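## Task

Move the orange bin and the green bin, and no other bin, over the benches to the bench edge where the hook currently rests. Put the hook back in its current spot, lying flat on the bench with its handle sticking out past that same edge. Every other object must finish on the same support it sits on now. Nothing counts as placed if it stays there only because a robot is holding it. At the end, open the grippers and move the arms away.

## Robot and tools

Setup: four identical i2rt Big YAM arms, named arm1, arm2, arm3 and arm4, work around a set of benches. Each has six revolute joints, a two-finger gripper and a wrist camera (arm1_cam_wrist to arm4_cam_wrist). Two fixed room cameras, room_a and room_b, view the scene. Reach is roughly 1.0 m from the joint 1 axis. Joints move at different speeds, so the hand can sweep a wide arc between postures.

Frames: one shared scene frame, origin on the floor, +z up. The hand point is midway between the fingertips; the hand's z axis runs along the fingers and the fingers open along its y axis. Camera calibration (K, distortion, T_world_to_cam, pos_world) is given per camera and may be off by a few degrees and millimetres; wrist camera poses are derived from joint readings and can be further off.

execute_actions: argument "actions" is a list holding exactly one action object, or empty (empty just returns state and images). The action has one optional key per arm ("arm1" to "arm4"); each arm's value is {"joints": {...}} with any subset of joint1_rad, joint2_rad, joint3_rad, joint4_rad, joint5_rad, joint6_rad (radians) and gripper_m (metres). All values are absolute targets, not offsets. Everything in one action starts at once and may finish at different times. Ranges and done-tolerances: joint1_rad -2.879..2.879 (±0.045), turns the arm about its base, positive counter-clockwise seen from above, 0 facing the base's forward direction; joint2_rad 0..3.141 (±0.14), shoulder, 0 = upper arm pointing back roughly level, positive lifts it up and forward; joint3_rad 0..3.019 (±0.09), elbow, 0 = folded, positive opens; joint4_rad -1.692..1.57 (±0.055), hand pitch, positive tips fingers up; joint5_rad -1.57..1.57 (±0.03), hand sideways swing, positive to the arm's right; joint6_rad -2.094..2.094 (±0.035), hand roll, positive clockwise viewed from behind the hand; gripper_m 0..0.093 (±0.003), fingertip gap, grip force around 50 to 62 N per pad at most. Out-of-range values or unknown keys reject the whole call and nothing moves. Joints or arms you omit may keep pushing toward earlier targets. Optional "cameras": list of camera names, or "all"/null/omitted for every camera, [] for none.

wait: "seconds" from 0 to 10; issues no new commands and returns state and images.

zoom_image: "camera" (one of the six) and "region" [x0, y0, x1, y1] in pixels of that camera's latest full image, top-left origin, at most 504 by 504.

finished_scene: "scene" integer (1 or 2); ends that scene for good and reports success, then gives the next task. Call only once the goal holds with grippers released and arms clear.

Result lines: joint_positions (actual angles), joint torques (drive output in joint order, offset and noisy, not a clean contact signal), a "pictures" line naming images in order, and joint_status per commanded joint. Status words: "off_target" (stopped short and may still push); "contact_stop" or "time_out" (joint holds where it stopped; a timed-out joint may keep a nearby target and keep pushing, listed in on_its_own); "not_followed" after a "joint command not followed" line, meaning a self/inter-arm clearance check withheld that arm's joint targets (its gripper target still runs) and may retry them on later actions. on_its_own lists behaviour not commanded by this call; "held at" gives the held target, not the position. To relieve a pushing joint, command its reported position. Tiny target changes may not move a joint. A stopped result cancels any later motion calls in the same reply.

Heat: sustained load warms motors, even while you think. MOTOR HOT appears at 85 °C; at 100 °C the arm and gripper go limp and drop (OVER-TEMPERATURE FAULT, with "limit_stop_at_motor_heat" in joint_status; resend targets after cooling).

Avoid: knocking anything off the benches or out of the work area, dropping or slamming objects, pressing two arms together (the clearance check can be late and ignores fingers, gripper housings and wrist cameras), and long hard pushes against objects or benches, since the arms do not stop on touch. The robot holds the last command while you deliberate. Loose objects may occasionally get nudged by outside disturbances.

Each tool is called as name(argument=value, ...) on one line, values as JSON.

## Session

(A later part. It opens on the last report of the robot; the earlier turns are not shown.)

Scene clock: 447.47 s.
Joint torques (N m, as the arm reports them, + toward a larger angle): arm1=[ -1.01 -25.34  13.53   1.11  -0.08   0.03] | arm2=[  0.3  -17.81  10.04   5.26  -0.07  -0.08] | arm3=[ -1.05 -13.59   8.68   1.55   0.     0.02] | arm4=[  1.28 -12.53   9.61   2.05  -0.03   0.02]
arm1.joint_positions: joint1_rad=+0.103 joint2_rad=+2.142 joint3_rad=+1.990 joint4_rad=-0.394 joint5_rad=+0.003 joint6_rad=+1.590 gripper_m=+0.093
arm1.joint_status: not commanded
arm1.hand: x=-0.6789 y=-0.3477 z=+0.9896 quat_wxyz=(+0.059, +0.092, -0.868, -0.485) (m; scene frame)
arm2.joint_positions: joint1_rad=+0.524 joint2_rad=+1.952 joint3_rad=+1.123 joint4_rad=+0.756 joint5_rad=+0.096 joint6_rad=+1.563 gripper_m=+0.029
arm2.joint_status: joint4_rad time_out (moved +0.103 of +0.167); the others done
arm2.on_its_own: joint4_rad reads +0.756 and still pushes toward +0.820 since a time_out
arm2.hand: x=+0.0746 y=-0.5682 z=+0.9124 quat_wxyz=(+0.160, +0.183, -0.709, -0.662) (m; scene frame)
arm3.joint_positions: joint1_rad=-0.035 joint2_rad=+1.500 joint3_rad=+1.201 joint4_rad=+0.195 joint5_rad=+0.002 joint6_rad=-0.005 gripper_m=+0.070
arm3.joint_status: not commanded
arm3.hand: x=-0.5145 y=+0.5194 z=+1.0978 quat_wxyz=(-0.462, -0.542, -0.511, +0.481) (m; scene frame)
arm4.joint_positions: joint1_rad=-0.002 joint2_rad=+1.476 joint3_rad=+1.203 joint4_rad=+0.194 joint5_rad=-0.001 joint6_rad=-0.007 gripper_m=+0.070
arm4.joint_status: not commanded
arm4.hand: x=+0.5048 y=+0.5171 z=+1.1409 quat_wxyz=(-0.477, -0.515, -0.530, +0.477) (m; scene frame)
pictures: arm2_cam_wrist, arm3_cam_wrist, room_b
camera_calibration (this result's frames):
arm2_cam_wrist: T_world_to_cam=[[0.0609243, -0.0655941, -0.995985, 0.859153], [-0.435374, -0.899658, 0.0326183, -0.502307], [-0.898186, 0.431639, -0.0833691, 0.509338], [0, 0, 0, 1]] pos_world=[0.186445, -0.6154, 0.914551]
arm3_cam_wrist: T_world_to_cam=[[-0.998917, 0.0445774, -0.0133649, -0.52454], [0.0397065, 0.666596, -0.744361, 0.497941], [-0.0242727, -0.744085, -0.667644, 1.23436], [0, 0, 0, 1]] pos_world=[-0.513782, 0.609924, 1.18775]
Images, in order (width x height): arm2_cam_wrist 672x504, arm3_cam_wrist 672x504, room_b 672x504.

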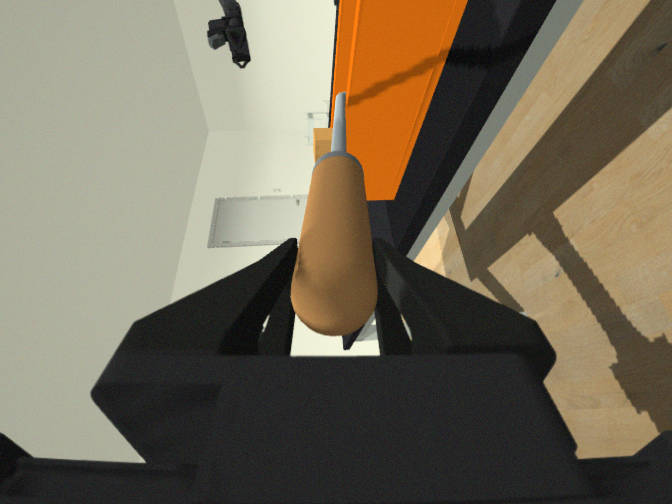

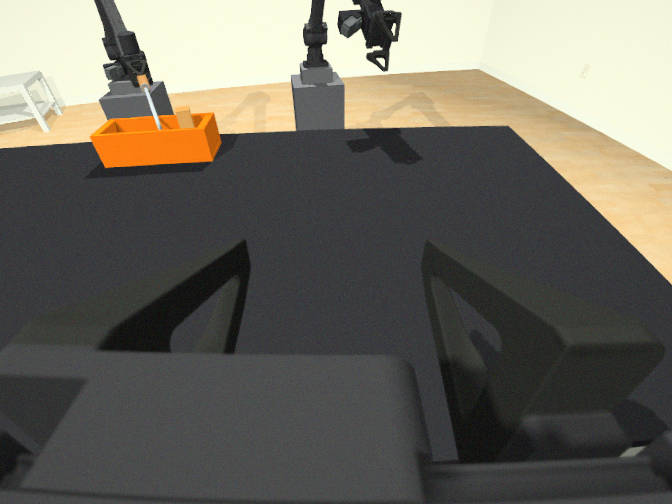

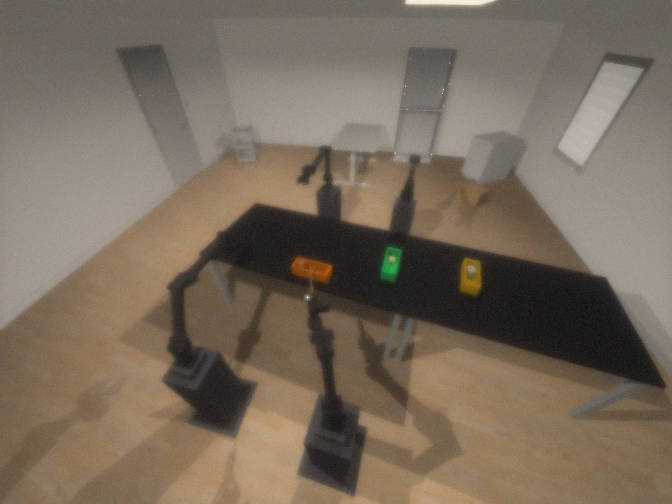

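execute_actions(actions=[{"arm2":{"joints":{"joint3_rad":1.46}},"arm1":{"joints":{"joint6_rad":0,"joint1_rad":-0.2,"gripper_m":0.05}}}], cameras=[])

execute_actions(actions=[{"arm2":{"joints":{"joint1_rad":-0.105,"joint5_rad":0}},"arm1":{"joints":{"joint1_rad":-0.44,"joint2_rad":2.40,"joint3_rad":2.42,"joint4_rad":-0.6}}}], cameras=["arm1_cam_wrist","arm2_cam_wrist","arm4_cam_wrist","room_b"])

Scene clock: 477.47 s.
Joint torques (N m, as the arm reports them, + toward a larger angle): arm1=[ -1.28 -25.53  13.88   1.21   0.    -0.15] | arm2=[  0.49 -17.81  15.33   4.71  -0.1   -0.07] | arm3=[ -1.23 -13.25   8.7    1.52   0.01   0.03] | arm4=[  0.5  -11.97   9.61   2.22  -0.05   0.07]
arm1.joint_positions: joint1_rad=-0.195 joint2_rad=+2.142 joint3_rad=+1.990 joint4_rad=-0.394 joint5_rad=+0.001 joint6_rad=+0.011 gripper_m=+0.050
arm1.joint_status: all done
arm1.hand: x=-0.4220 y=-0.3268 z=+0.9901 quat_wxyz=(-0.356, +0.593, -0.640, -0.335) (m; scene frame)
arm2.joint_positions: joint1_rad=+0.524 joint2_rad=+1.941 joint3_rad=+1.395 joint4_rad=+0.765 joint5_rad=+0.096 joint6_rad=+1.563 gripper_m=+0.029
arm2.joint_status: all done
arm2.hand: x=+0.0415 y=-0.5185 z=+1.0690 quat_wxyz=(+0.194, +0.148, -0.609, -0.755) (m; scene frame)
arm3.joint_positions: joint1_rad=-0.035 joint2_rad=+1.500 joint3_rad=+1.201 joint4_rad=+0.195 joint5_rad=+0.002 joint6_rad=-0.005 gripper_m=+0.070
arm3.joint_status: not commanded
arm3.hand: x=-0.5145 y=+0.5194 z=+1.0978 quat_wxyz=(-0.462, -0.542, -0.511, +0.481) (m; scene frame)
arm4.joint_positions: joint1_rad=-0.002 joint2_rad=+1.476 joint3_rad=+1.203 joint4_rad=+0.194 joint5_rad=-0.001 joint6_rad=-0.007 gripper_m=+0.070
arm4.joint_status: not commanded
arm4.hand: x=+0.5048 y=+0.5171 z=+1.1409 quat_wxyz=(-0.477, -0.515, -0.530, +0.477) (m; scene frame)
pictures: none
No camera images: the call's "cameras" was empty. Leave "cameras" out to get every camera's image.

Scene clock: 479.57 s.
Joint torques (N m, as the arm reports them, + toward a larger angle): arm1=[ -0.53 -29.12  16.94   1.19  -0.05  -0.06] | arm2=[  0.91 -18.17  15.35   4.79  -0.02  -0.23] | arm3=[ -1.04 -13.64   8.7    1.56   0.03   0.04] | arm4=[  0.76 -12.36   9.56   2.01  -0.08   0.06]
arm1.joint_positions: joint1_rad=-0.434 joint2_rad=+2.396 joint3_rad=+2.378 joint4_rad=-0.598 joint5_rad=+0.001 joint6_rad=+0.008 gripper_m=+0.050
arm1.joint_status: all done
arm1.hand: x=-0.2000 y=-0.3110 z=+0.9528 quat_wxyz=(-0.370, +0.523, -0.719, -0.271) (m; scene frame)
arm2.joint_positions: joint1_rad=-0.103 joint2_rad=+1.941 joint3_rad=+1.395 joint4_rad=+0.765 joint5_rad=+0.001 joint6_rad=+1.580 gripper_m=+0.029
arm2.joint_status: all done
arm2.hand: x=+0.4958 y=-0.3957 z=+1.0690 quat_wxyz=(-0.012, -0.016, -0.626, -0.780) (m; scene frame)
arm3.joint_positions: joint1_rad=-0.035 joint2_rad=+1.500 joint3_rad=+1.201 joint4_rad=+0.195 joint5_rad=+0.002 joint6_rad=-0.005 gripper_m=+0.070
arm3.joint_status: not commanded
arm3.hand: x=-0.5145 y=+0.5194 z=+1.0978 quat_wxyz=(-0.462, -0.542, -0.511, +0.481) (m; scene frame)
arm4.joint_positions: joint1_rad=-0.002 joint2_rad=+1.476 joint3_rad=+1.203 joint4_rad=+0.194 joint5_rad=-0.001 joint6_rad=-0.007 gripper_m=+0.070
arm4.joint_status: not commanded
arm4.hand: x=+0.5048 y=+0.5171 z=+1.1409 quat_wxyz=(-0.477, -0.515, -0.530, +0.477) (m; scene frame)
pictures: arm1_cam_wrist, arm2_cam_wrist, arm4_cam_wrist, room_b
camera_calibration (this result's frames):
arm1_cam_wrist: T_world_to_cam=[[0.950037, -0.312082, -0.00582306, 0.0960171], [-0.296454, -0.896308, -0.329767, -0.0143213], [0.0976952, 0.315017, -0.944044, 1.14773], [0, 0, 0, 1]] pos_world=[-0.207594, -0.344427, 1.07935]
arm2_cam_wrist: T_world_to_cam=[[0.00637179, 0.203167, -0.979123, 1.11618], [-0.830687, -0.544029, -0.118291, 0.329225], [-0.556704, 0.814098, 0.165301, 0.542464], [0, 0, 0, 1]] pos_world=[0.568362, -0.489282, 1.04215]
arm4_cam_wrist: T_world_to_cam=[[-0.999929, -0.00449668, 0.0110479, 0.495474], [-0.0113033, 0.653031, -0.757247, 0.533233], [-0.00380955, -0.757318, -0.653035, 1.26216], [0, 0, 0, 1]] pos_world=[0.506274, 0.609869, 1.22255]
Images, in order (width x height): arm1_cam_wrist 672x504, arm2_cam_wrist 672x504, arm4_cam_wrist 672x504, room_b 672x504.

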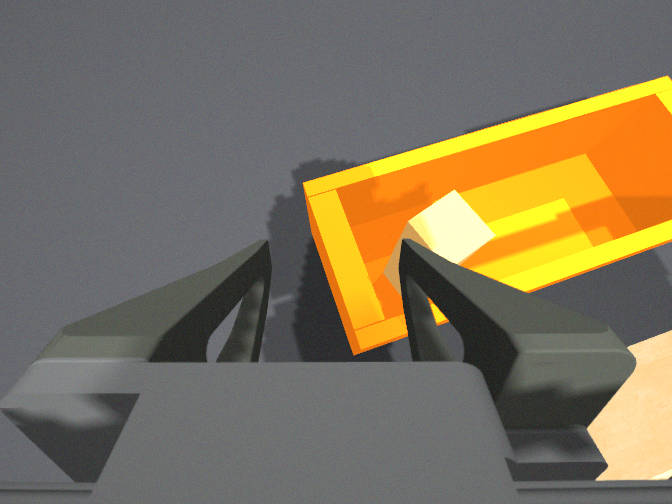

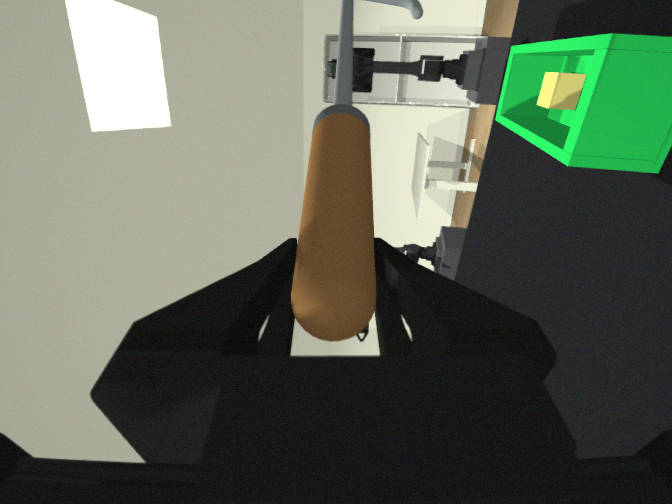

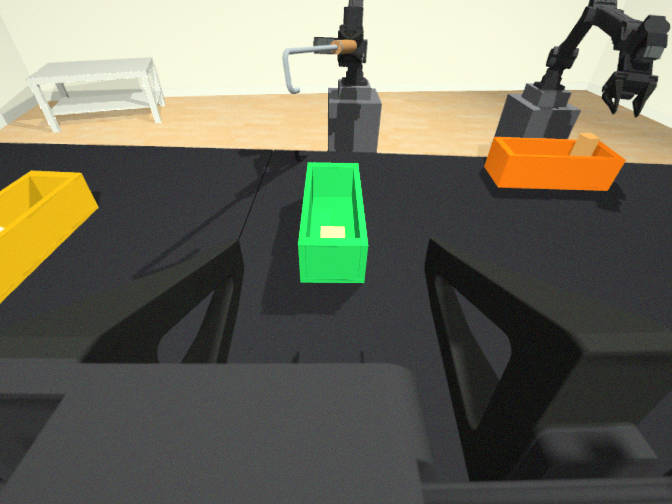

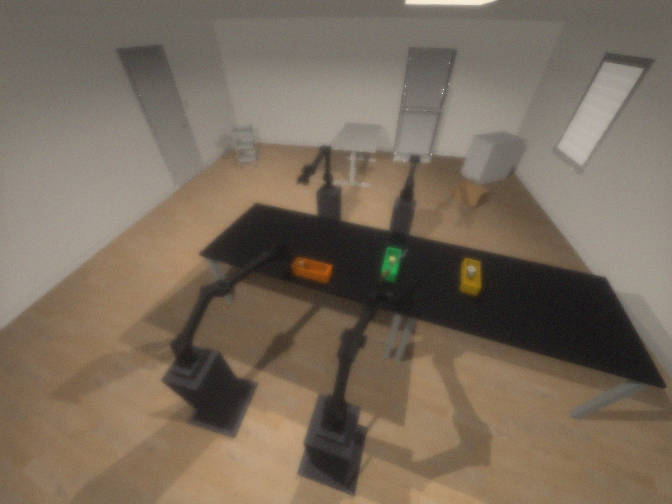

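execute_actions(actions=[{"arm2":{"joints":{"joint4_rad":0.66,"joint5_rad":-0.17}},"arm1":{"joints":{"joint1_rad":-0.49,"joint2_rad":2.59,"joint3_rad":2.635,"joint4_rad":-0.485,"joint5_rad":-0.3,"gripper_m":0.04}}}], cameras=["arm1_cam_wrist","arm2_cam_wrist","arm4_cam_wrist"])

Scene clock: 503.00 s.
Joint torques (N m, as the arm reports them, + toward a larger angle): arm1=[ -0.89 -30.01  17.65   1.67  -0.25  -0.11] | arm2=[  0.46 -18.27  15.25   3.12   0.02  -0.26] | arm3=[ -0.58 -13.63   8.7    1.51   0.02   0.05] | arm4=[ -0.27 -11.77   9.64   2.27  -0.1    0.07]
arm1.joint_positions: joint1_rad=-0.497 joint2_rad=+2.581 joint3_rad=+2.587 joint4_rad=-0.496 joint5_rad=-0.298 joint6_rad=+0.008 gripper_m=+0.040
arm1.joint_status: all done
arm1.hand: x=-0.1771 y=-0.2727 z=+0.9280 quat_wxyz=(-0.346, +0.541, -0.659, -0.392) (m; scene frame)
arm2.joint_positions: joint1_rad=-0.103 joint2_rad=+1.942 joint3_rad=+1.395 joint4_rad=+0.643 joint5_rad=-0.170 joint6_rad=+1.583 gripper_m=+0.029
arm2.joint_status: all done
arm2.hand: x=+0.4670 y=-0.3923 z=+1.0389 quat_wxyz=(+0.047, +0.045, -0.671, -0.738) (m; scene frame)
arm3.joint_positions: joint1_rad=-0.035 joint2_rad=+1.500 joint3_rad=+1.201 joint4_rad=+0.195 joint5_rad=+0.002 joint6_rad=-0.005 gripper_m=+0.070
arm3.joint_status: not commanded
arm3.hand: x=-0.5145 y=+0.5194 z=+1.0978 quat_wxyz=(-0.462, -0.542, -0.511, +0.481) (m; scene frame)
arm4.joint_positions: joint1_rad=-0.002 joint2_rad=+1.476 joint3_rad=+1.203 joint4_rad=+0.194 joint5_rad=-0.001 joint6_rad=-0.007 gripper_m=+0.070
arm4.joint_status: not commanded
arm4.hand: x=+0.5048 y=+0.5171 z=+1.1409 quat_wxyz=(-0.477, -0.515, -0.530, +0.477) (m; scene frame)
pictures: arm1_cam_wrist, arm2_cam_wrist, arm4_cam_wrist
camera_calibration (this result's frames):
arm1_cam_wrist: T_world_to_cam=[[0.982816, -0.112397, -0.146422, 0.276822], [-0.167785, -0.874638, -0.454815, 0.163276], [-0.0769462, 0.471567, -0.878467, 1.06095], [0, 0, 0, 1]] pos_world=[-0.163033, -0.32639, 1.04681]
arm2_cam_wrist: T_world_to_cam=[[0.000899945, 0.0815903, -0.996666, 1.05923], [-0.724631, -0.686785, -0.0568768, 0.134236], [-0.689136, 0.722266, 0.0585049, 0.665388], [0, 0, 0, 1]] pos_world=[0.554861, -0.474819, 1.0244]
arm4_cam_wrist: T_world_to_cam=[[-0.999929, -0.00449668, 0.0110479, 0.495474], [-0.0113033, 0.653031, -0.757247, 0.533233], [-0.00380955, -0.757318, -0.653035, 1.26216], [0, 0, 0, 1]] pos_world=[0.506274, 0.609869, 1.22255]
Images, in order (width x height): arm1_cam_wrist 672x504, arm2_cam_wrist 672x504, arm4_cam_wrist 672x504.

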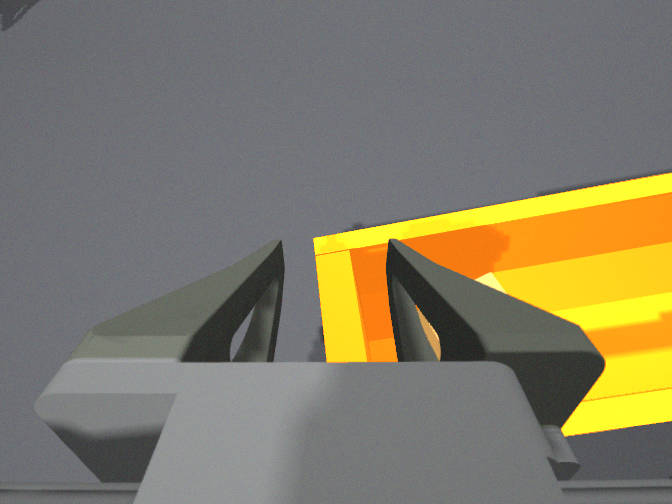

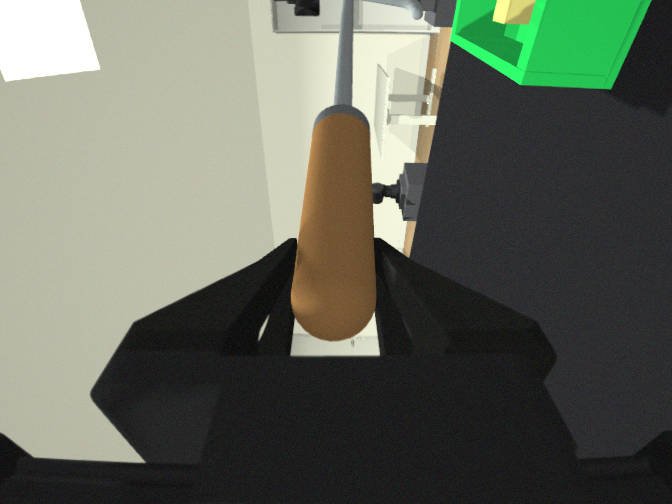

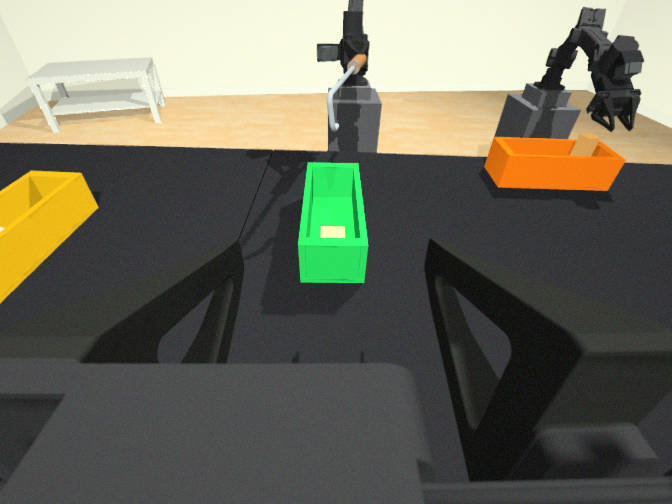

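execute_actions(actions=[{"arm2":{"joints":{"joint2_rad":2.095,"joint3_rad":1.495,"joint4_rad":0.625}},"arm1":{"joints":{"joint1_rad":-0.483,"joint2_rad":2.70}}}], cameras=["arm1_cam_wrist","arm2_cam_wrist","arm4_cam_wrist"])

Scene clock: 513.27 s.
Joint torques (N m, as the arm reports them, + toward a larger angle): arm1=[  0.01 -28.16  15.04   1.32  -0.14   0.04] | arm2=[ -0.02 -19.72  14.07   2.48   0.02  -0.16] | arm3=[ -1.11 -13.56   8.7    1.52   0.     0.04] | arm4=[  0.5  -12.37   9.36   2.12  -0.12   0.06]
arm1.joint_positions: joint1_rad=-0.490 joint2_rad=+2.660 joint3_rad=+2.611 joint4_rad=-0.482 joint5_rad=-0.299 joint6_rad=-0.003 gripper_m=+0.040
arm1.joint_status: all done
arm1.hand: x=-0.1822 y=-0.2660 z=+0.8700 quat_wxyz=(-0.331, +0.551, -0.663, -0.383) (m; scene frame)
arm2.joint_positions: joint1_rad=-0.103 joint2_rad=+2.134 joint3_rad=+1.436 joint4_rad=+0.624 joint5_rad=-0.170 joint6_rad=+1.570 gripper_m=+0.029
arm2.joint_status: all done
arm2.hand: x=+0.4680 y=-0.3665 z=+0.9063 quat_wxyz=(+0.048, +0.043, -0.731, -0.679) (m; scene frame)
arm3.joint_positions: joint1_rad=-0.035 joint2_rad=+1.500 joint3_rad=+1.201 joint4_rad=+0.195 joint5_rad=+0.002 joint6_rad=-0.005 gripper_m=+0.070
arm3.joint_status: not commanded
arm3.hand: x=-0.5145 y=+0.5194 z=+1.0978 quat_wxyz=(-0.462, -0.542, -0.511, +0.481) (m; scene frame)
arm4.joint_positions: joint1_rad=-0.002 joint2_rad=+1.476 joint3_rad=+1.203 joint4_rad=+0.194 joint5_rad=-0.001 joint6_rad=-0.007 gripper_m=+0.070
arm4.joint_status: not commanded
arm4.hand: x=+0.5048 y=+0.5171 z=+1.1409 quat_wxyz=(-0.477, -0.515, -0.530, +0.477) (m; scene frame)
pictures: arm1_cam_wrist, arm2_cam_wrist, arm4_cam_wrist
camera_calibration (this result's frames):
arm1_cam_wrist: T_world_to_cam=[[0.983482, -0.104595, -0.147724, 0.277374], [-0.158144, -0.893554, -0.420181, 0.108468], [-0.0880505, 0.436603, -0.895335, 1.00976], [0, 0, 0, 1]] pos_world=[-0.166729, -0.314931, 0.990626]
arm2_cam_wrist: T_world_to_cam=[[0.00735903, -0.0864769, -0.996227, 0.859953], [-0.724704, -0.686919, 0.0542744, 0.0443858], [-0.689021, 0.72157, -0.0677253, 0.769311], [0, 0, 0, 1]] pos_world=[0.555909, -0.450256, 0.906401]
arm4_cam_wrist: T_world_to_cam=[[-0.999929, -0.00449668, 0.0110479, 0.495474], [-0.0113033, 0.653031, -0.757247, 0.533233], [-0.00380955, -0.757318, -0.653035, 1.26216], [0, 0, 0, 1]] pos_world=[0.506274, 0.609869, 1.22255]
Images, in order (width x height): arm1_cam_wrist 672x504, arm2_cam_wrist 672x504, arm4_cam_wrist 672x504.

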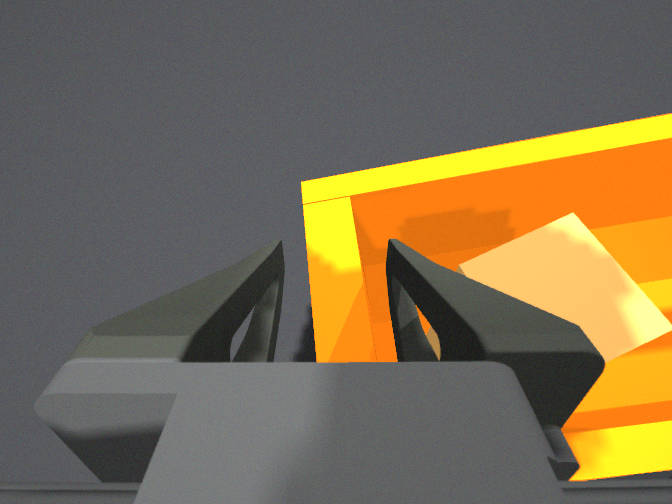

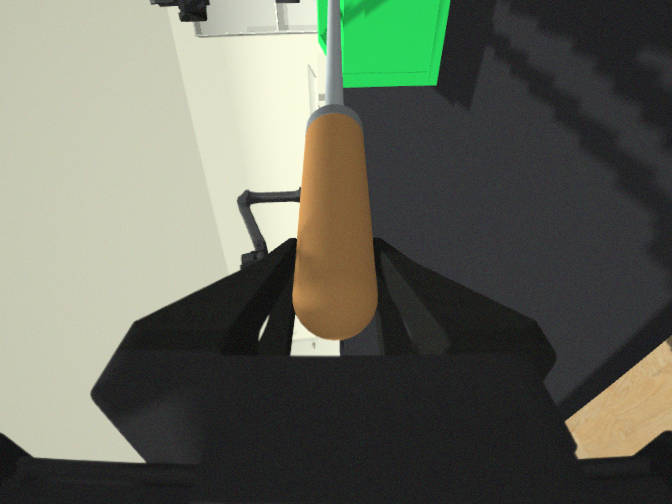

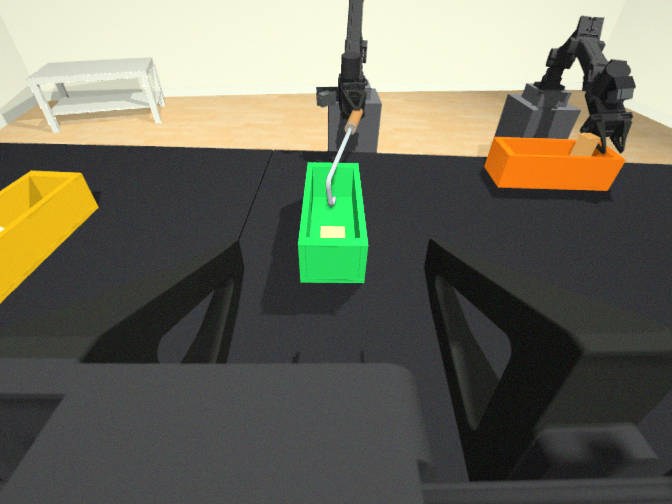

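execute_actions(actions=[{"arm2":{"joints":{"joint2_rad":1.915,"joint3_rad":1.222,"joint4_rad":0.745}},"arm1":{"joints":{"joint1_rad":-0.562,"joint2_rad":2.62,"gripper_m":0.093}}}], cameras=["arm1_cam_wrist","arm4_cam_wrist"])

Scene clock: 528.20 s.
Joint torques (N m, as the arm reports them, + toward a larger angle): arm1=[ -0.69 -31.42  15.04   1.46  -0.14   0.09] | arm2=[  0.42 -18.19  11.12   5.56  -0.03  -0.24] | arm3=[ -1.18 -13.7    8.73   1.5    0.02   0.03] | arm4=[  1.12 -12.01   9.46   2.31  -0.06   0.08]
arm1.joint_positions: joint1_rad=-0.566 joint2_rad=+2.622 joint3_rad=+2.611 joint4_rad=-0.482 joint5_rad=-0.301 joint6_rad=-0.003 gripper_m=+0.093
arm1.joint_status: all done
arm1.hand: x=-0.1121 y=-0.2912 z=+0.9063 quat_wxyz=(-0.359, +0.522, -0.674, -0.378) (m; scene frame)
arm2.joint_positions: joint1_rad=-0.103 joint2_rad=+1.967 joint3_rad=+1.193 joint4_rad=+0.675 joint5_rad=-0.169 joint6_rad=+1.579 gripper_m=+0.029
arm2.joint_status: joint4_rad time_out (moved +0.051 of +0.121); the others done
arm2.on_its_own: joint4_rad reads +0.675 and still pushes toward +0.745 since a time_out
arm2.hand: x=+0.4653 y=-0.4373 z=+0.9181 quat_wxyz=(+0.052, +0.039, -0.740, -0.670) (m; scene frame)
arm3.joint_positions: joint1_rad=-0.035 joint2_rad=+1.500 joint3_rad=+1.201 joint4_rad=+0.195 joint5_rad=+0.002 joint6_rad=-0.005 gripper_m=+0.070
arm3.joint_status: not commanded
arm3.hand: x=-0.5145 y=+0.5194 z=+1.0978 quat_wxyz=(-0.462, -0.542, -0.511, +0.481) (m; scene frame)
arm4.joint_positions: joint1_rad=-0.002 joint2_rad=+1.476 joint3_rad=+1.203 joint4_rad=+0.194 joint5_rad=-0.001 joint6_rad=-0.007 gripper_m=+0.070
arm4.joint_status: not commanded
arm4.hand: x=+0.5048 y=+0.5171 z=+1.1409 quat_wxyz=(-0.477, -0.515, -0.530, +0.477) (m; scene frame)
pictures: arm1_cam_wrist, arm4_cam_wrist
camera_calibration (this result's frames):
arm1_cam_wrist: T_world_to_cam=[[0.975184, -0.172734, -0.138489, 0.182012], [-0.217519, -0.864071, -0.453945, 0.144863], [-0.0412523, 0.472804, -0.880202, 1.06152], [0, 0, 0, 1]] pos_world=[-0.102195, -0.345279, 1.02532]
arm4_cam_wrist: T_world_to_cam=[[-0.999929, -0.00449668, 0.0110479, 0.495474], [-0.0113033, 0.653031, -0.757247, 0.533233], [-0.00380955, -0.757318, -0.653035, 1.26216], [0, 0, 0, 1]] pos_world=[0.506274, 0.609869, 1.22255]
Images, in order (width x height): arm1_cam_wrist 672x504, arm4_cam_wrist 672x504.

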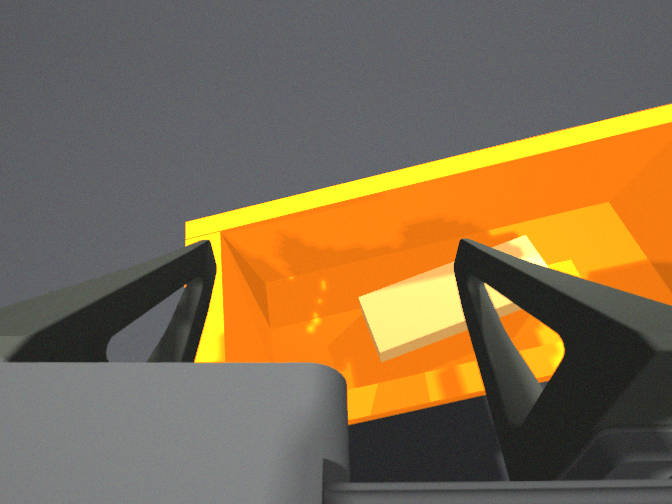

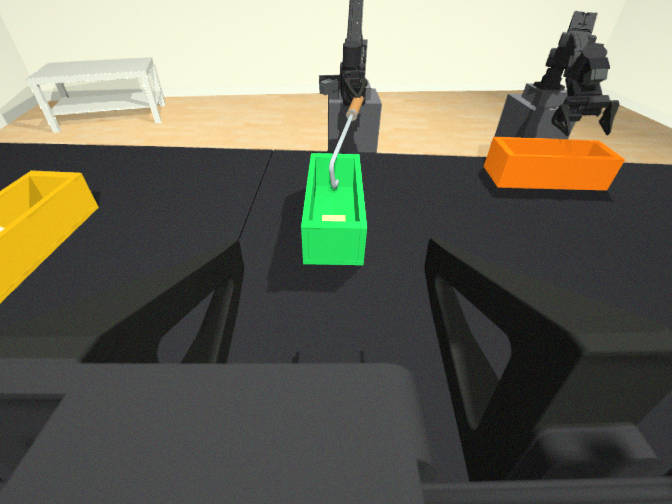

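execute_actions(actions=[])

Scene clock: 544.07 s.
Joint torques (N m, as the arm reports them, + toward a larger angle): arm1=[ -0.43 -31.63  15.19   1.33  -0.09   0.05] | arm2=[  0.46 -18.33  11.06   5.65  -0.03  -0.24] | arm3=[ -1.11 -13.75   8.62   1.56  -0.01   0.03] | arm4=[  1.36 -11.98   9.41   2.24  -0.04   0.05]
arm1.joint_positions: joint1_rad=-0.566 joint2_rad=+2.622 joint3_rad=+2.611 joint4_rad=-0.482 joint5_rad=-0.301 joint6_rad=-0.003 gripper_m=+0.093
arm1.joint_status: all done
arm1.hand: x=-0.1121 y=-0.2912 z=+0.9063 quat_wxyz=(-0.359, +0.522, -0.674, -0.378) (m; scene frame)
arm2.joint_positions: joint1_rad=-0.103 joint2_rad=+1.967 joint3_rad=+1.193 joint4_rad=+0.675 joint5_rad=-0.169 joint6_rad=+1.579 gripper_m=+0.029
arm2.joint_status: joint4_rad time_out (moved +0.051 of +0.121); the others done
arm2.on_its_own: joint4_rad reads +0.675 and still pushes toward +0.745 since a time_out
arm2.hand: x=+0.4653 y=-0.4373 z=+0.9181 quat_wxyz=(+0.052, +0.039, -0.740, -0.670) (m; scene frame)
arm3.joint_positions: joint1_rad=-0.035 joint2_rad=+1.500 joint3_rad=+1.201 joint4_rad=+0.195 joint5_rad=+0.002 joint6_rad=-0.005 gripper_m=+0.070
arm3.joint_status: not commanded
arm3.hand: x=-0.5145 y=+0.5194 z=+1.0978 quat_wxyz=(-0.462, -0.542, -0.511, +0.481) (m; scene frame)
arm4.joint_positions: joint1_rad=-0.002 joint2_rad=+1.476 joint3_rad=+1.203 joint4_rad=+0.194 joint5_rad=-0.001 joint6_rad=-0.007 gripper_m=+0.070
arm4.joint_status: not commanded
arm4.hand: x=+0.5048 y=+0.5171 z=+1.1409 quat_wxyz=(-0.477, -0.515, -0.530, +0.477) (m; scene frame)
pictures: arm1_cam_wrist, arm2_cam_wrist, arm3_cam_wrist, arm4_cam_wrist, room_a, room_b
camera_calibration (this result's frames):
arm1_cam_wrist: T_world_to_cam=[[0.975184, -0.172734, -0.138489, 0.182012], [-0.217519, -0.864071, -0.453945, 0.144863], [-0.0412523, 0.472804, -0.880202, 1.06152], [0, 0, 0, 1]] pos_world=[-0.102195, -0.345279, 1.02532]
arm2_cam_wrist: T_world_to_cam=[[-0.00307498, -0.111986, -0.993705, 0.857037], [-0.72509, -0.684069, 0.0793355, -0.0283833], [-0.688647, 0.72077, -0.0790968, 0.829217], [0, 0, 0, 1]] pos_world=[0.553092, -0.521114, 0.919482]
arm3_cam_wrist: T_world_to_cam=[[-0.998917, 0.0445774, -0.0133649, -0.52454], [0.0397065, 0.666596, -0.744361, 0.497941], [-0.0242727, -0.744085, -0.667644, 1.23436], [0, 0, 0, 1]] pos_world=[-0.513782, 0.609924, 1.18775]
arm4_cam_wrist: T_world_to_cam=[[-0.999929, -0.00449668, 0.0110479, 0.495474], [-0.0113033, 0.653031, -0.757247, 0.533233], [-0.00380955, -0.757318, -0.653035, 1.26216], [0, 0, 0, 1]] pos_world=[0.506274, 0.609869, 1.22255]
Images, in order (width x height): arm1_cam_wrist 672x504, arm2_cam_wrist 672x504, arm3_cam_wrist 672x504, arm4_cam_wrist 672x504, room_a 672x504, room_b 672x504.

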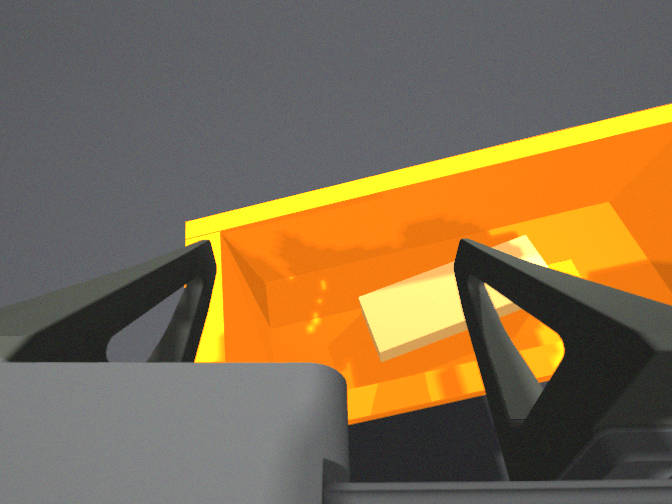

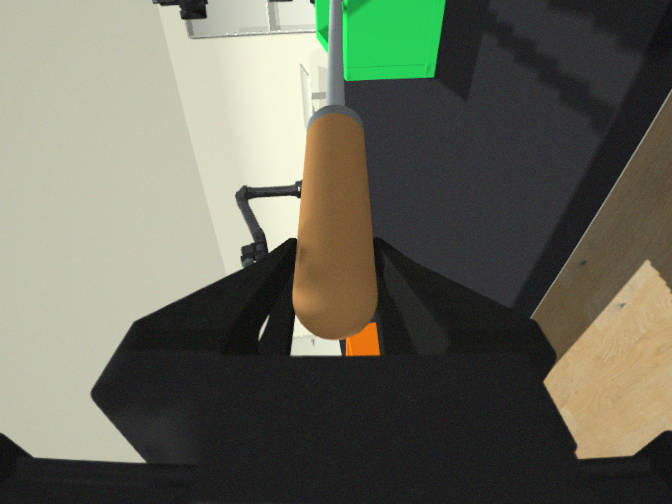

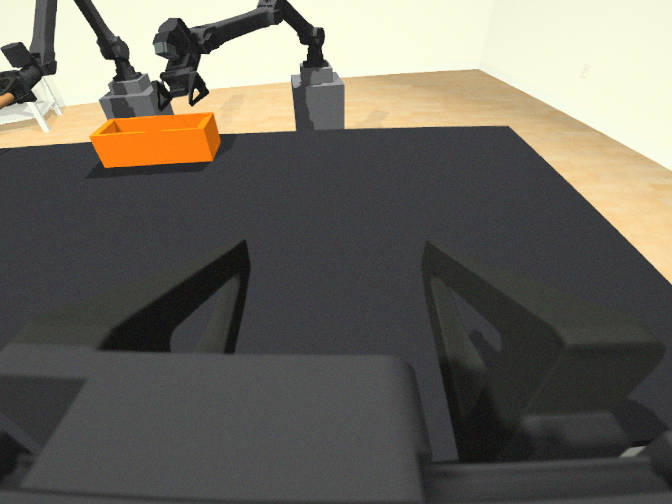

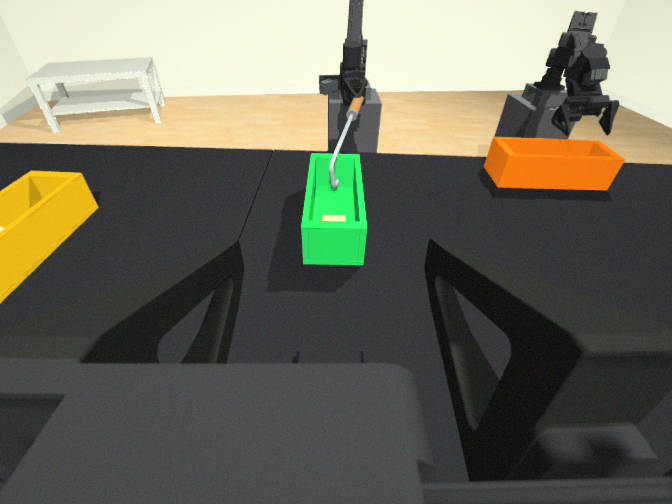

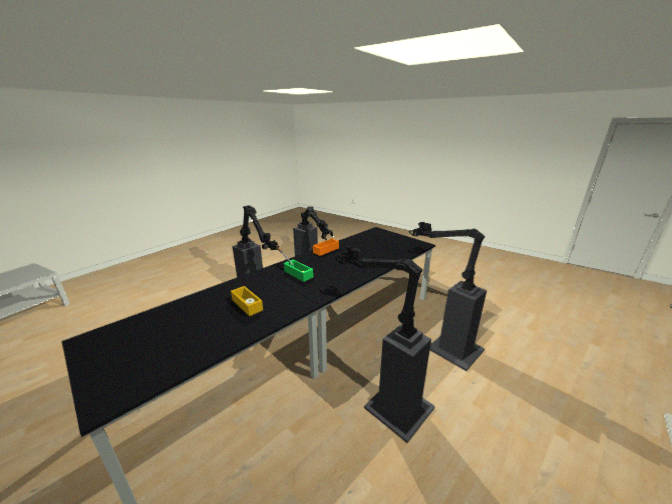

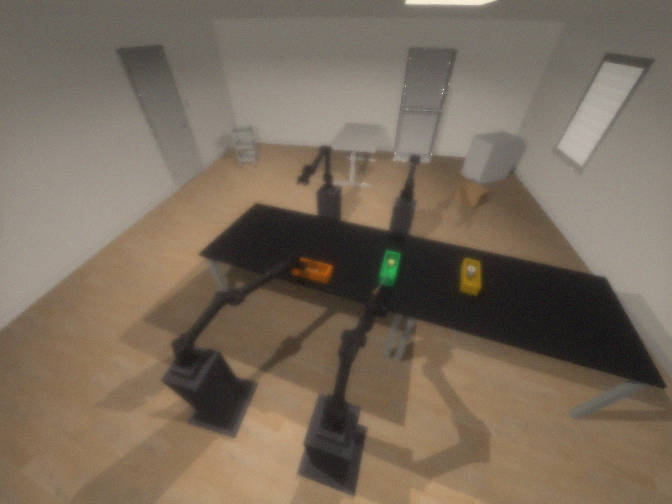

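execute_actions(actions=[{"arm1":{"joints":{"joint1_rad":-0.487,"gripper_m":0.06}},"arm2":{"joints":{"joint2_rad":1.76,"joint3_rad":1.015}}}], cameras=["arm1_cam_wrist","arm4_cam_wrist"])

execute_actions(actions=[{"arm1":{"joints":{"joint2_rad":2.67}},"arm2":{"joints":{"joint2_rad":1.595,"joint3_rad":0.82}}}], cameras=["arm1_cam_wrist","arm4_cam_wrist","arm3_cam_wrist","arm2_cam_wrist"])

Scene clock: 564.47 s.
Joint torques (N m, as the arm reports them, + toward a larger angle): arm1=[ -0.2  -31.26  15.18   1.33  -0.08   0.04] | arm2=[  0.38 -15.52  10.81   5.2   -0.05  -0.25] | arm3=[ -1.31 -13.68   8.7    1.54  -0.01   0.04] | arm4=[  0.43 -12.61   9.57   2.15  -0.1    0.05]
arm1.joint_positions: joint1_rad=-0.484 joint2_rad=+2.622 joint3_rad=+2.611 joint4_rad=-0.482 joint5_rad=-0.301 joint6_rad=-0.003 gripper_m=+0.060
arm1.joint_status: all done
arm1.hand: x=-0.1878 y=-0.2640 z=+0.9060 quat_wxyz=(-0.343, +0.550, -0.652, -0.393) (m; scene frame)
arm2.joint_positions: joint1_rad=-0.103 joint2_rad=+1.807 joint3_rad=+0.986 joint4_rad=+0.683 joint5_rad=-0.169 joint6_rad=+1.580 gripper_m=+0.029
arm2.joint_status: all done
arm2.on_its_own: joint4_rad reads +0.683 and still pushes toward +0.745 since a time_out
arm2.hand: x=+0.4626 y=-0.5053 z=+0.9252 quat_wxyz=(+0.054, +0.037, -0.753, -0.655) (m; scene frame)
arm3.joint_positions: joint1_rad=-0.035 joint2_rad=+1.500 joint3_rad=+1.201 joint4_rad=+0.195 joint5_rad=+0.002 joint6_rad=-0.005 gripper_m=+0.070
arm3.joint_status: not commanded
arm3.hand: x=-0.5145 y=+0.5194 z=+1.0978 quat_wxyz=(-0.462, -0.542, -0.511, +0.481) (m; scene frame)
arm4.joint_positions: joint1_rad=-0.002 joint2_rad=+1.476 joint3_rad=+1.203 joint4_rad=+0.194 joint5_rad=-0.001 joint6_rad=-0.007 gripper_m=+0.070
arm4.joint_status: not commanded
arm4.hand: x=+0.5048 y=+0.5171 z=+1.1409 quat_wxyz=(-0.477, -0.515, -0.530, +0.477) (m; scene frame)
pictures: arm1_cam_wrist, arm4_cam_wrist
camera_calibration (this result's frames):
arm1_cam_wrist: T_world_to_cam=[[0.986048, -0.0922535, -0.13856, 0.283846], [-0.146003, -0.879113, -0.453699, 0.161038], [-0.0799544, 0.467599, -0.880317, 1.03674], [0, 0, 0, 1]] pos_world=[-0.173481, -0.317024, 1.02506]
arm4_cam_wrist: T_world_to_cam=[[-0.999929, -0.00449668, 0.0110479, 0.495474], [-0.0113033, 0.653031, -0.757247, 0.533233], [-0.00380955, -0.757318, -0.653035, 1.26216], [0, 0, 0, 1]] pos_world=[0.506274, 0.609869, 1.22255]
Images, in order (width x height): arm1_cam_wrist 672x504, arm4_cam_wrist 672x504.

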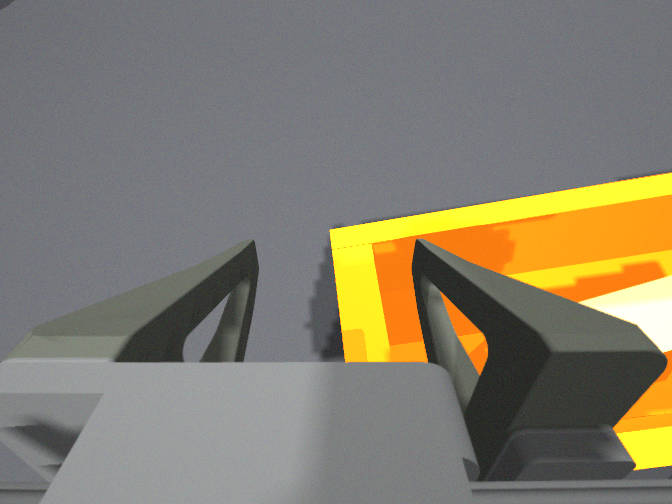

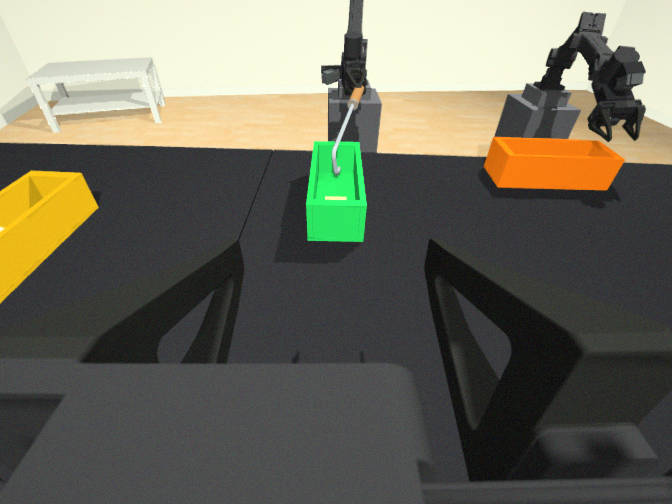

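Scene clock: 565.33 s.
Joint torques (N m, as the arm reports them, + toward a larger angle): arm1=[ -1.66 -29.34  15.1    1.1   -0.16  -0.01] | arm2=[  0.23 -12.85  10.93   5.02  -0.04  -0.23] | arm3=[ -0.92 -13.51   8.62   1.48   0.01   0.05] | arm4=[  0.7  -12.37   9.44   2.2   -0.07   0.04]
arm1.joint_positions: joint1_rad=-0.484 joint2_rad=+2.644 joint3_rad=+2.611 joint4_rad=-0.482 joint5_rad=-0.301 joint6_rad=-0.003 gripper_m=+0.060
arm1.joint_status: all done
arm1.hand: x=-0.1877 y=-0.2640 z=+0.8853 quat_wxyz=(-0.335, +0.552, -0.658, -0.388) (m; scene frame)
arm2.joint_positions: joint1_rad=-0.103 joint2_rad=+1.638 joint3_rad=+0.787 joint4_rad=+0.685 joint5_rad=-0.169 joint6_rad=+1.581 gripper_m=+0.029
arm2.joint_status: all done
arm2.on_its_own: joint4_rad reads +0.685 and still pushes toward +0.745 since a time_out
arm2.hand: x=+0.4598 y=-0.5761 z=+0.9318 quat_wxyz=(+0.055, +0.036, -0.762, -0.645) (m; scene frame)
arm3.joint_positions: joint1_rad=-0.035 joint2_rad=+1.500 joint3_rad=+1.201 joint4_rad=+0.195 joint5_rad=+0.002 joint6_rad=-0.005 gripper_m=+0.070
arm3.joint_status: not commanded
arm3.hand: x=-0.5145 y=+0.5194 z=+1.0978 quat_wxyz=(-0.462, -0.542, -0.511, +0.481) (m; scene frame)
arm4.joint_positions: joint1_rad=-0.002 joint2_rad=+1.476 joint3_rad=+1.203 joint4_rad=+0.194 joint5_rad=-0.001 joint6_rad=-0.007 gripper_m=+0.070
arm4.joint_status: not commanded
arm4.hand: x=+0.5048 y=+0.5171 z=+1.1409 quat_wxyz=(-0.477, -0.515, -0.530, +0.477) (m; scene frame)
pictures: arm1_cam_wrist, arm2_cam_wrist, arm3_cam_wrist, arm4_cam_wrist
camera_calibration (this result's frames):
arm1_cam_wrist: T_world_to_cam=[[0.984971, -0.0952057, -0.144111, 0.284844], [-0.149429, -0.888156, -0.434569, 0.131627], [-0.0866195, 0.449572, -0.889034, 1.02021], [0, 0, 0, 1]] pos_world=[-0.172524, -0.314635, 1.00525]
arm2_cam_wrist: T_world_to_cam=[[-0.00723563, -0.178541, -0.983906, 0.80952], [-0.724786, -0.676948, 0.12817, -0.169992], [-0.688936, 0.714048, -0.124506, 0.965117], [0, 0, 0, 1]] pos_world=[0.547553, -0.659683, 0.938442]
arm3_cam_wrist: T_world_to_cam=[[-0.998917, 0.0445774, -0.0133649, -0.52454], [0.0397065, 0.666596, -0.744361, 0.497941], [-0.0242727, -0.744085, -0.667644, 1.23436], [0, 0, 0, 1]] pos_world=[-0.513782, 0.609924, 1.18775]
arm4_cam_wrist: T_world_to_cam=[[-0.999929, -0.00449668, 0.0110479, 0.495474], [-0.0113033, 0.653031, -0.757247, 0.533233], [-0.00380955, -0.757318, -0.653035, 1.26216], [0, 0, 0, 1]] pos_world=[0.506274, 0.609869, 1.22255]
Images, in order (width x height): arm1_cam_wrist 672x504, arm2_cam_wrist 672x504, arm3_cam_wrist 672x504, arm4_cam_wrist 672x504.

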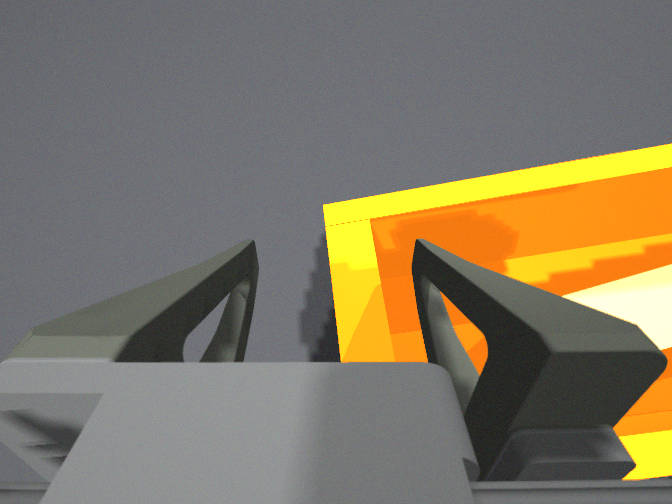

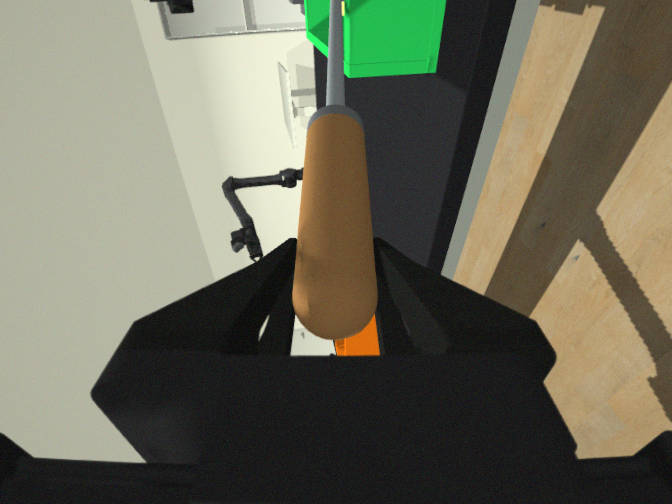

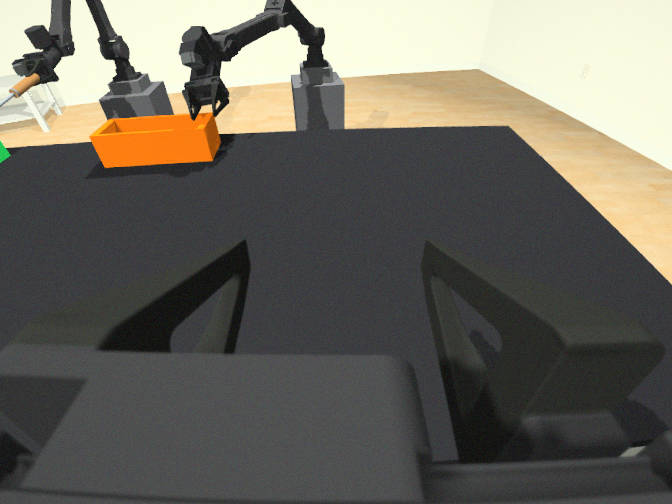

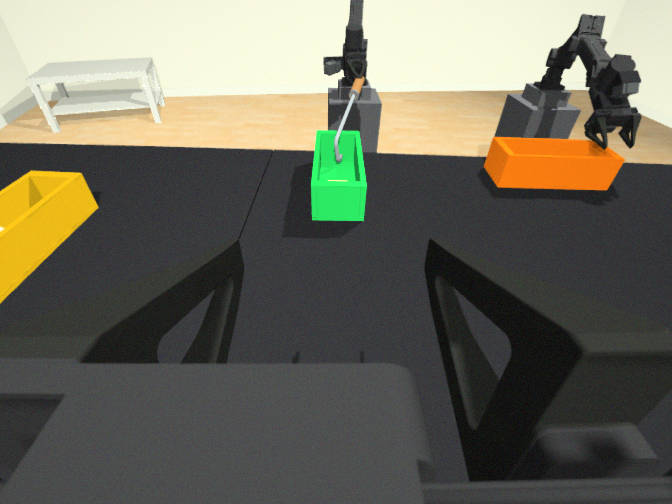

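execute_actions(actions=[{"arm1":{"joints":{"joint1_rad":-0.5,"joint2_rad":2.725,"gripper_m":0.07}},"arm2":{"joints":{"joint2_rad":1.515,"joint3_rad":0.73}}}], cameras=["arm1_cam_wrist","arm4_cam_wrist","arm3_cam_wrist","arm2_cam_wrist"])

Scene clock: 571.53 s.
Joint torques (N m, as the arm reports them, + toward a larger angle): arm1=[ -1.95 -26.72  14.65   1.13  -0.05   0.08] | arm2=[ -0.1  -11.46  10.8    5.13  -0.03  -0.26] | arm3=[ -1.17 -13.67   8.66   1.49   0.     0.04] | arm4=[  1.02 -12.44   9.55   2.13  -0.11   0.08]
arm1.joint_positions: joint1_rad=-0.487 joint2_rad=+2.662 joint3_rad=+2.614 joint4_rad=-0.479 joint5_rad=-0.301 joint6_rad=-0.011 gripper_m=+0.070
arm1.joint_status: all done
arm1.hand: x=-0.1843 y=-0.2647 z=+0.8705 quat_wxyz=(-0.333, +0.554, -0.659, -0.384) (m; scene frame)
arm2.joint_positions: joint1_rad=-0.103 joint2_rad=+1.560 joint3_rad=+0.697 joint4_rad=+0.685 joint5_rad=-0.169 joint6_rad=+1.581 gripper_m=+0.029
arm2.joint_status: all done
arm2.on_its_own: joint4_rad reads +0.685 and still pushes toward +0.745 since a time_out
arm2.hand: x=+0.4584 y=-0.6094 z=+0.9322 quat_wxyz=(+0.055, +0.035, -0.765, -0.640) (m; scene frame)
arm3.joint_positions: joint1_rad=-0.035 joint2_rad=+1.500 joint3_rad=+1.201 joint4_rad=+0.195 joint5_rad=+0.002 joint6_rad=-0.005 gripper_m=+0.070
arm3.joint_status: not commanded
arm3.hand: x=-0.5145 y=+0.5194 z=+1.0978 quat_wxyz=(-0.462, -0.542, -0.511, +0.481) (m; scene frame)
arm4.joint_positions: joint1_rad=-0.002 joint2_rad=+1.476 joint3_rad=+1.203 joint4_rad=+0.194 joint5_rad=-0.001 joint6_rad=-0.007 gripper_m=+0.070
arm4.joint_status: not commanded
arm4.hand: x=+0.5048 y=+0.5171 z=+1.1409 quat_wxyz=(-0.477, -0.515, -0.530, +0.477) (m; scene frame)
pictures: arm1_cam_wrist, arm2_cam_wrist, arm3_cam_wrist, arm4_cam_wrist
camera_calibration (this result's frames):
arm1_cam_wrist: T_world_to_cam=[[0.985354, -0.0966209, -0.140504, 0.275857], [-0.148165, -0.892984, -0.425001, 0.115769], [-0.0844034, 0.439595, -0.894222, 1.00989], [0, 0, 0, 1]] pos_world=[-0.169426, -0.31391, 0.991027]
arm2_cam_wrist: T_world_to_cam=[[-0.00769893, -0.190155, -0.981724, 0.795029], [-0.724722, -0.675385, 0.136502, -0.200408], [-0.688998, 0.712528, -0.13261, 0.994699], [0, 0, 0, 1]] pos_world=[0.546227, -0.692925, 0.939761]
arm3_cam_wrist: T_world_to_cam=[[-0.998917, 0.0445774, -0.0133649, -0.52454], [0.0397065, 0.666596, -0.744361, 0.497941], [-0.0242727, -0.744085, -0.667644, 1.23436], [0, 0, 0, 1]] pos_world=[-0.513782, 0.609924, 1.18775]
arm4_cam_wrist: T_world_to_cam=[[-0.999929, -0.00449668, 0.0110479, 0.495474], [-0.0113033, 0.653031, -0.757247, 0.533233], [-0.00380955, -0.757318, -0.653035, 1.26216], [0, 0, 0, 1]] pos_world=[0.506274, 0.609869, 1.22255]
Images, in order (width x height): arm1_cam_wrist 672x504, arm2_cam_wrist 672x504, arm3_cam_wrist 672x504, arm4_cam_wrist 672x504.

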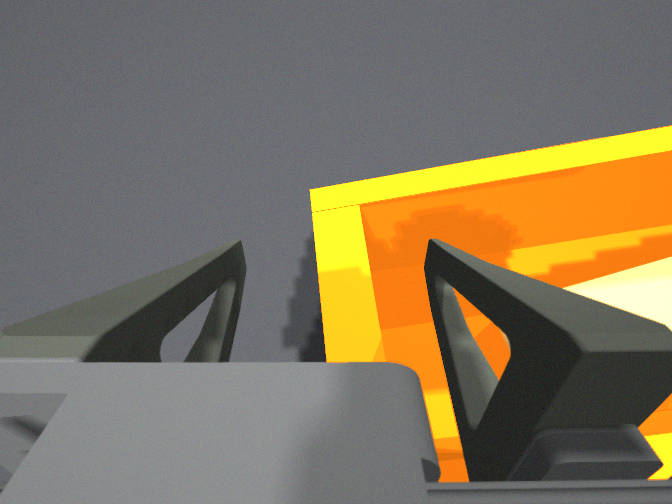

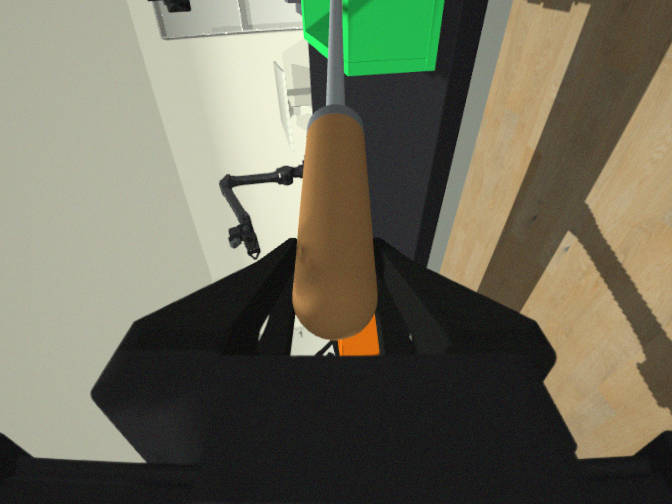

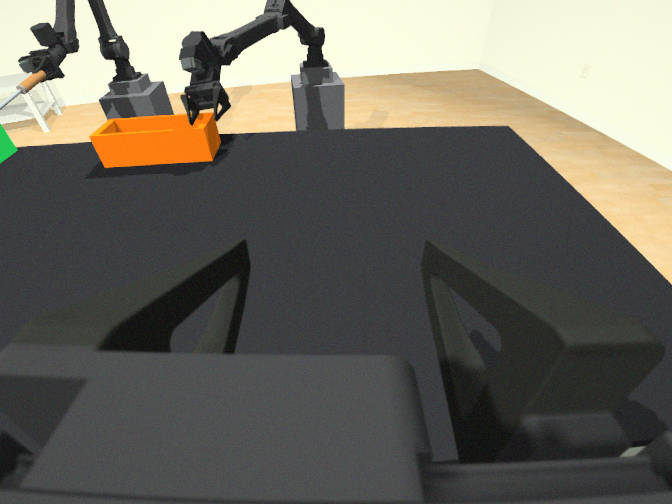

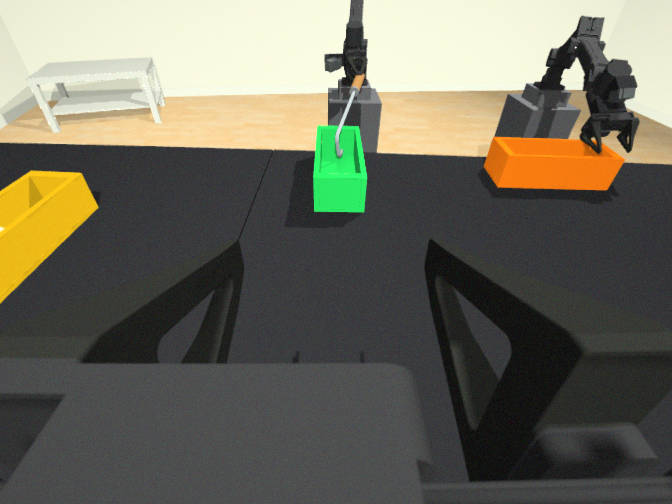

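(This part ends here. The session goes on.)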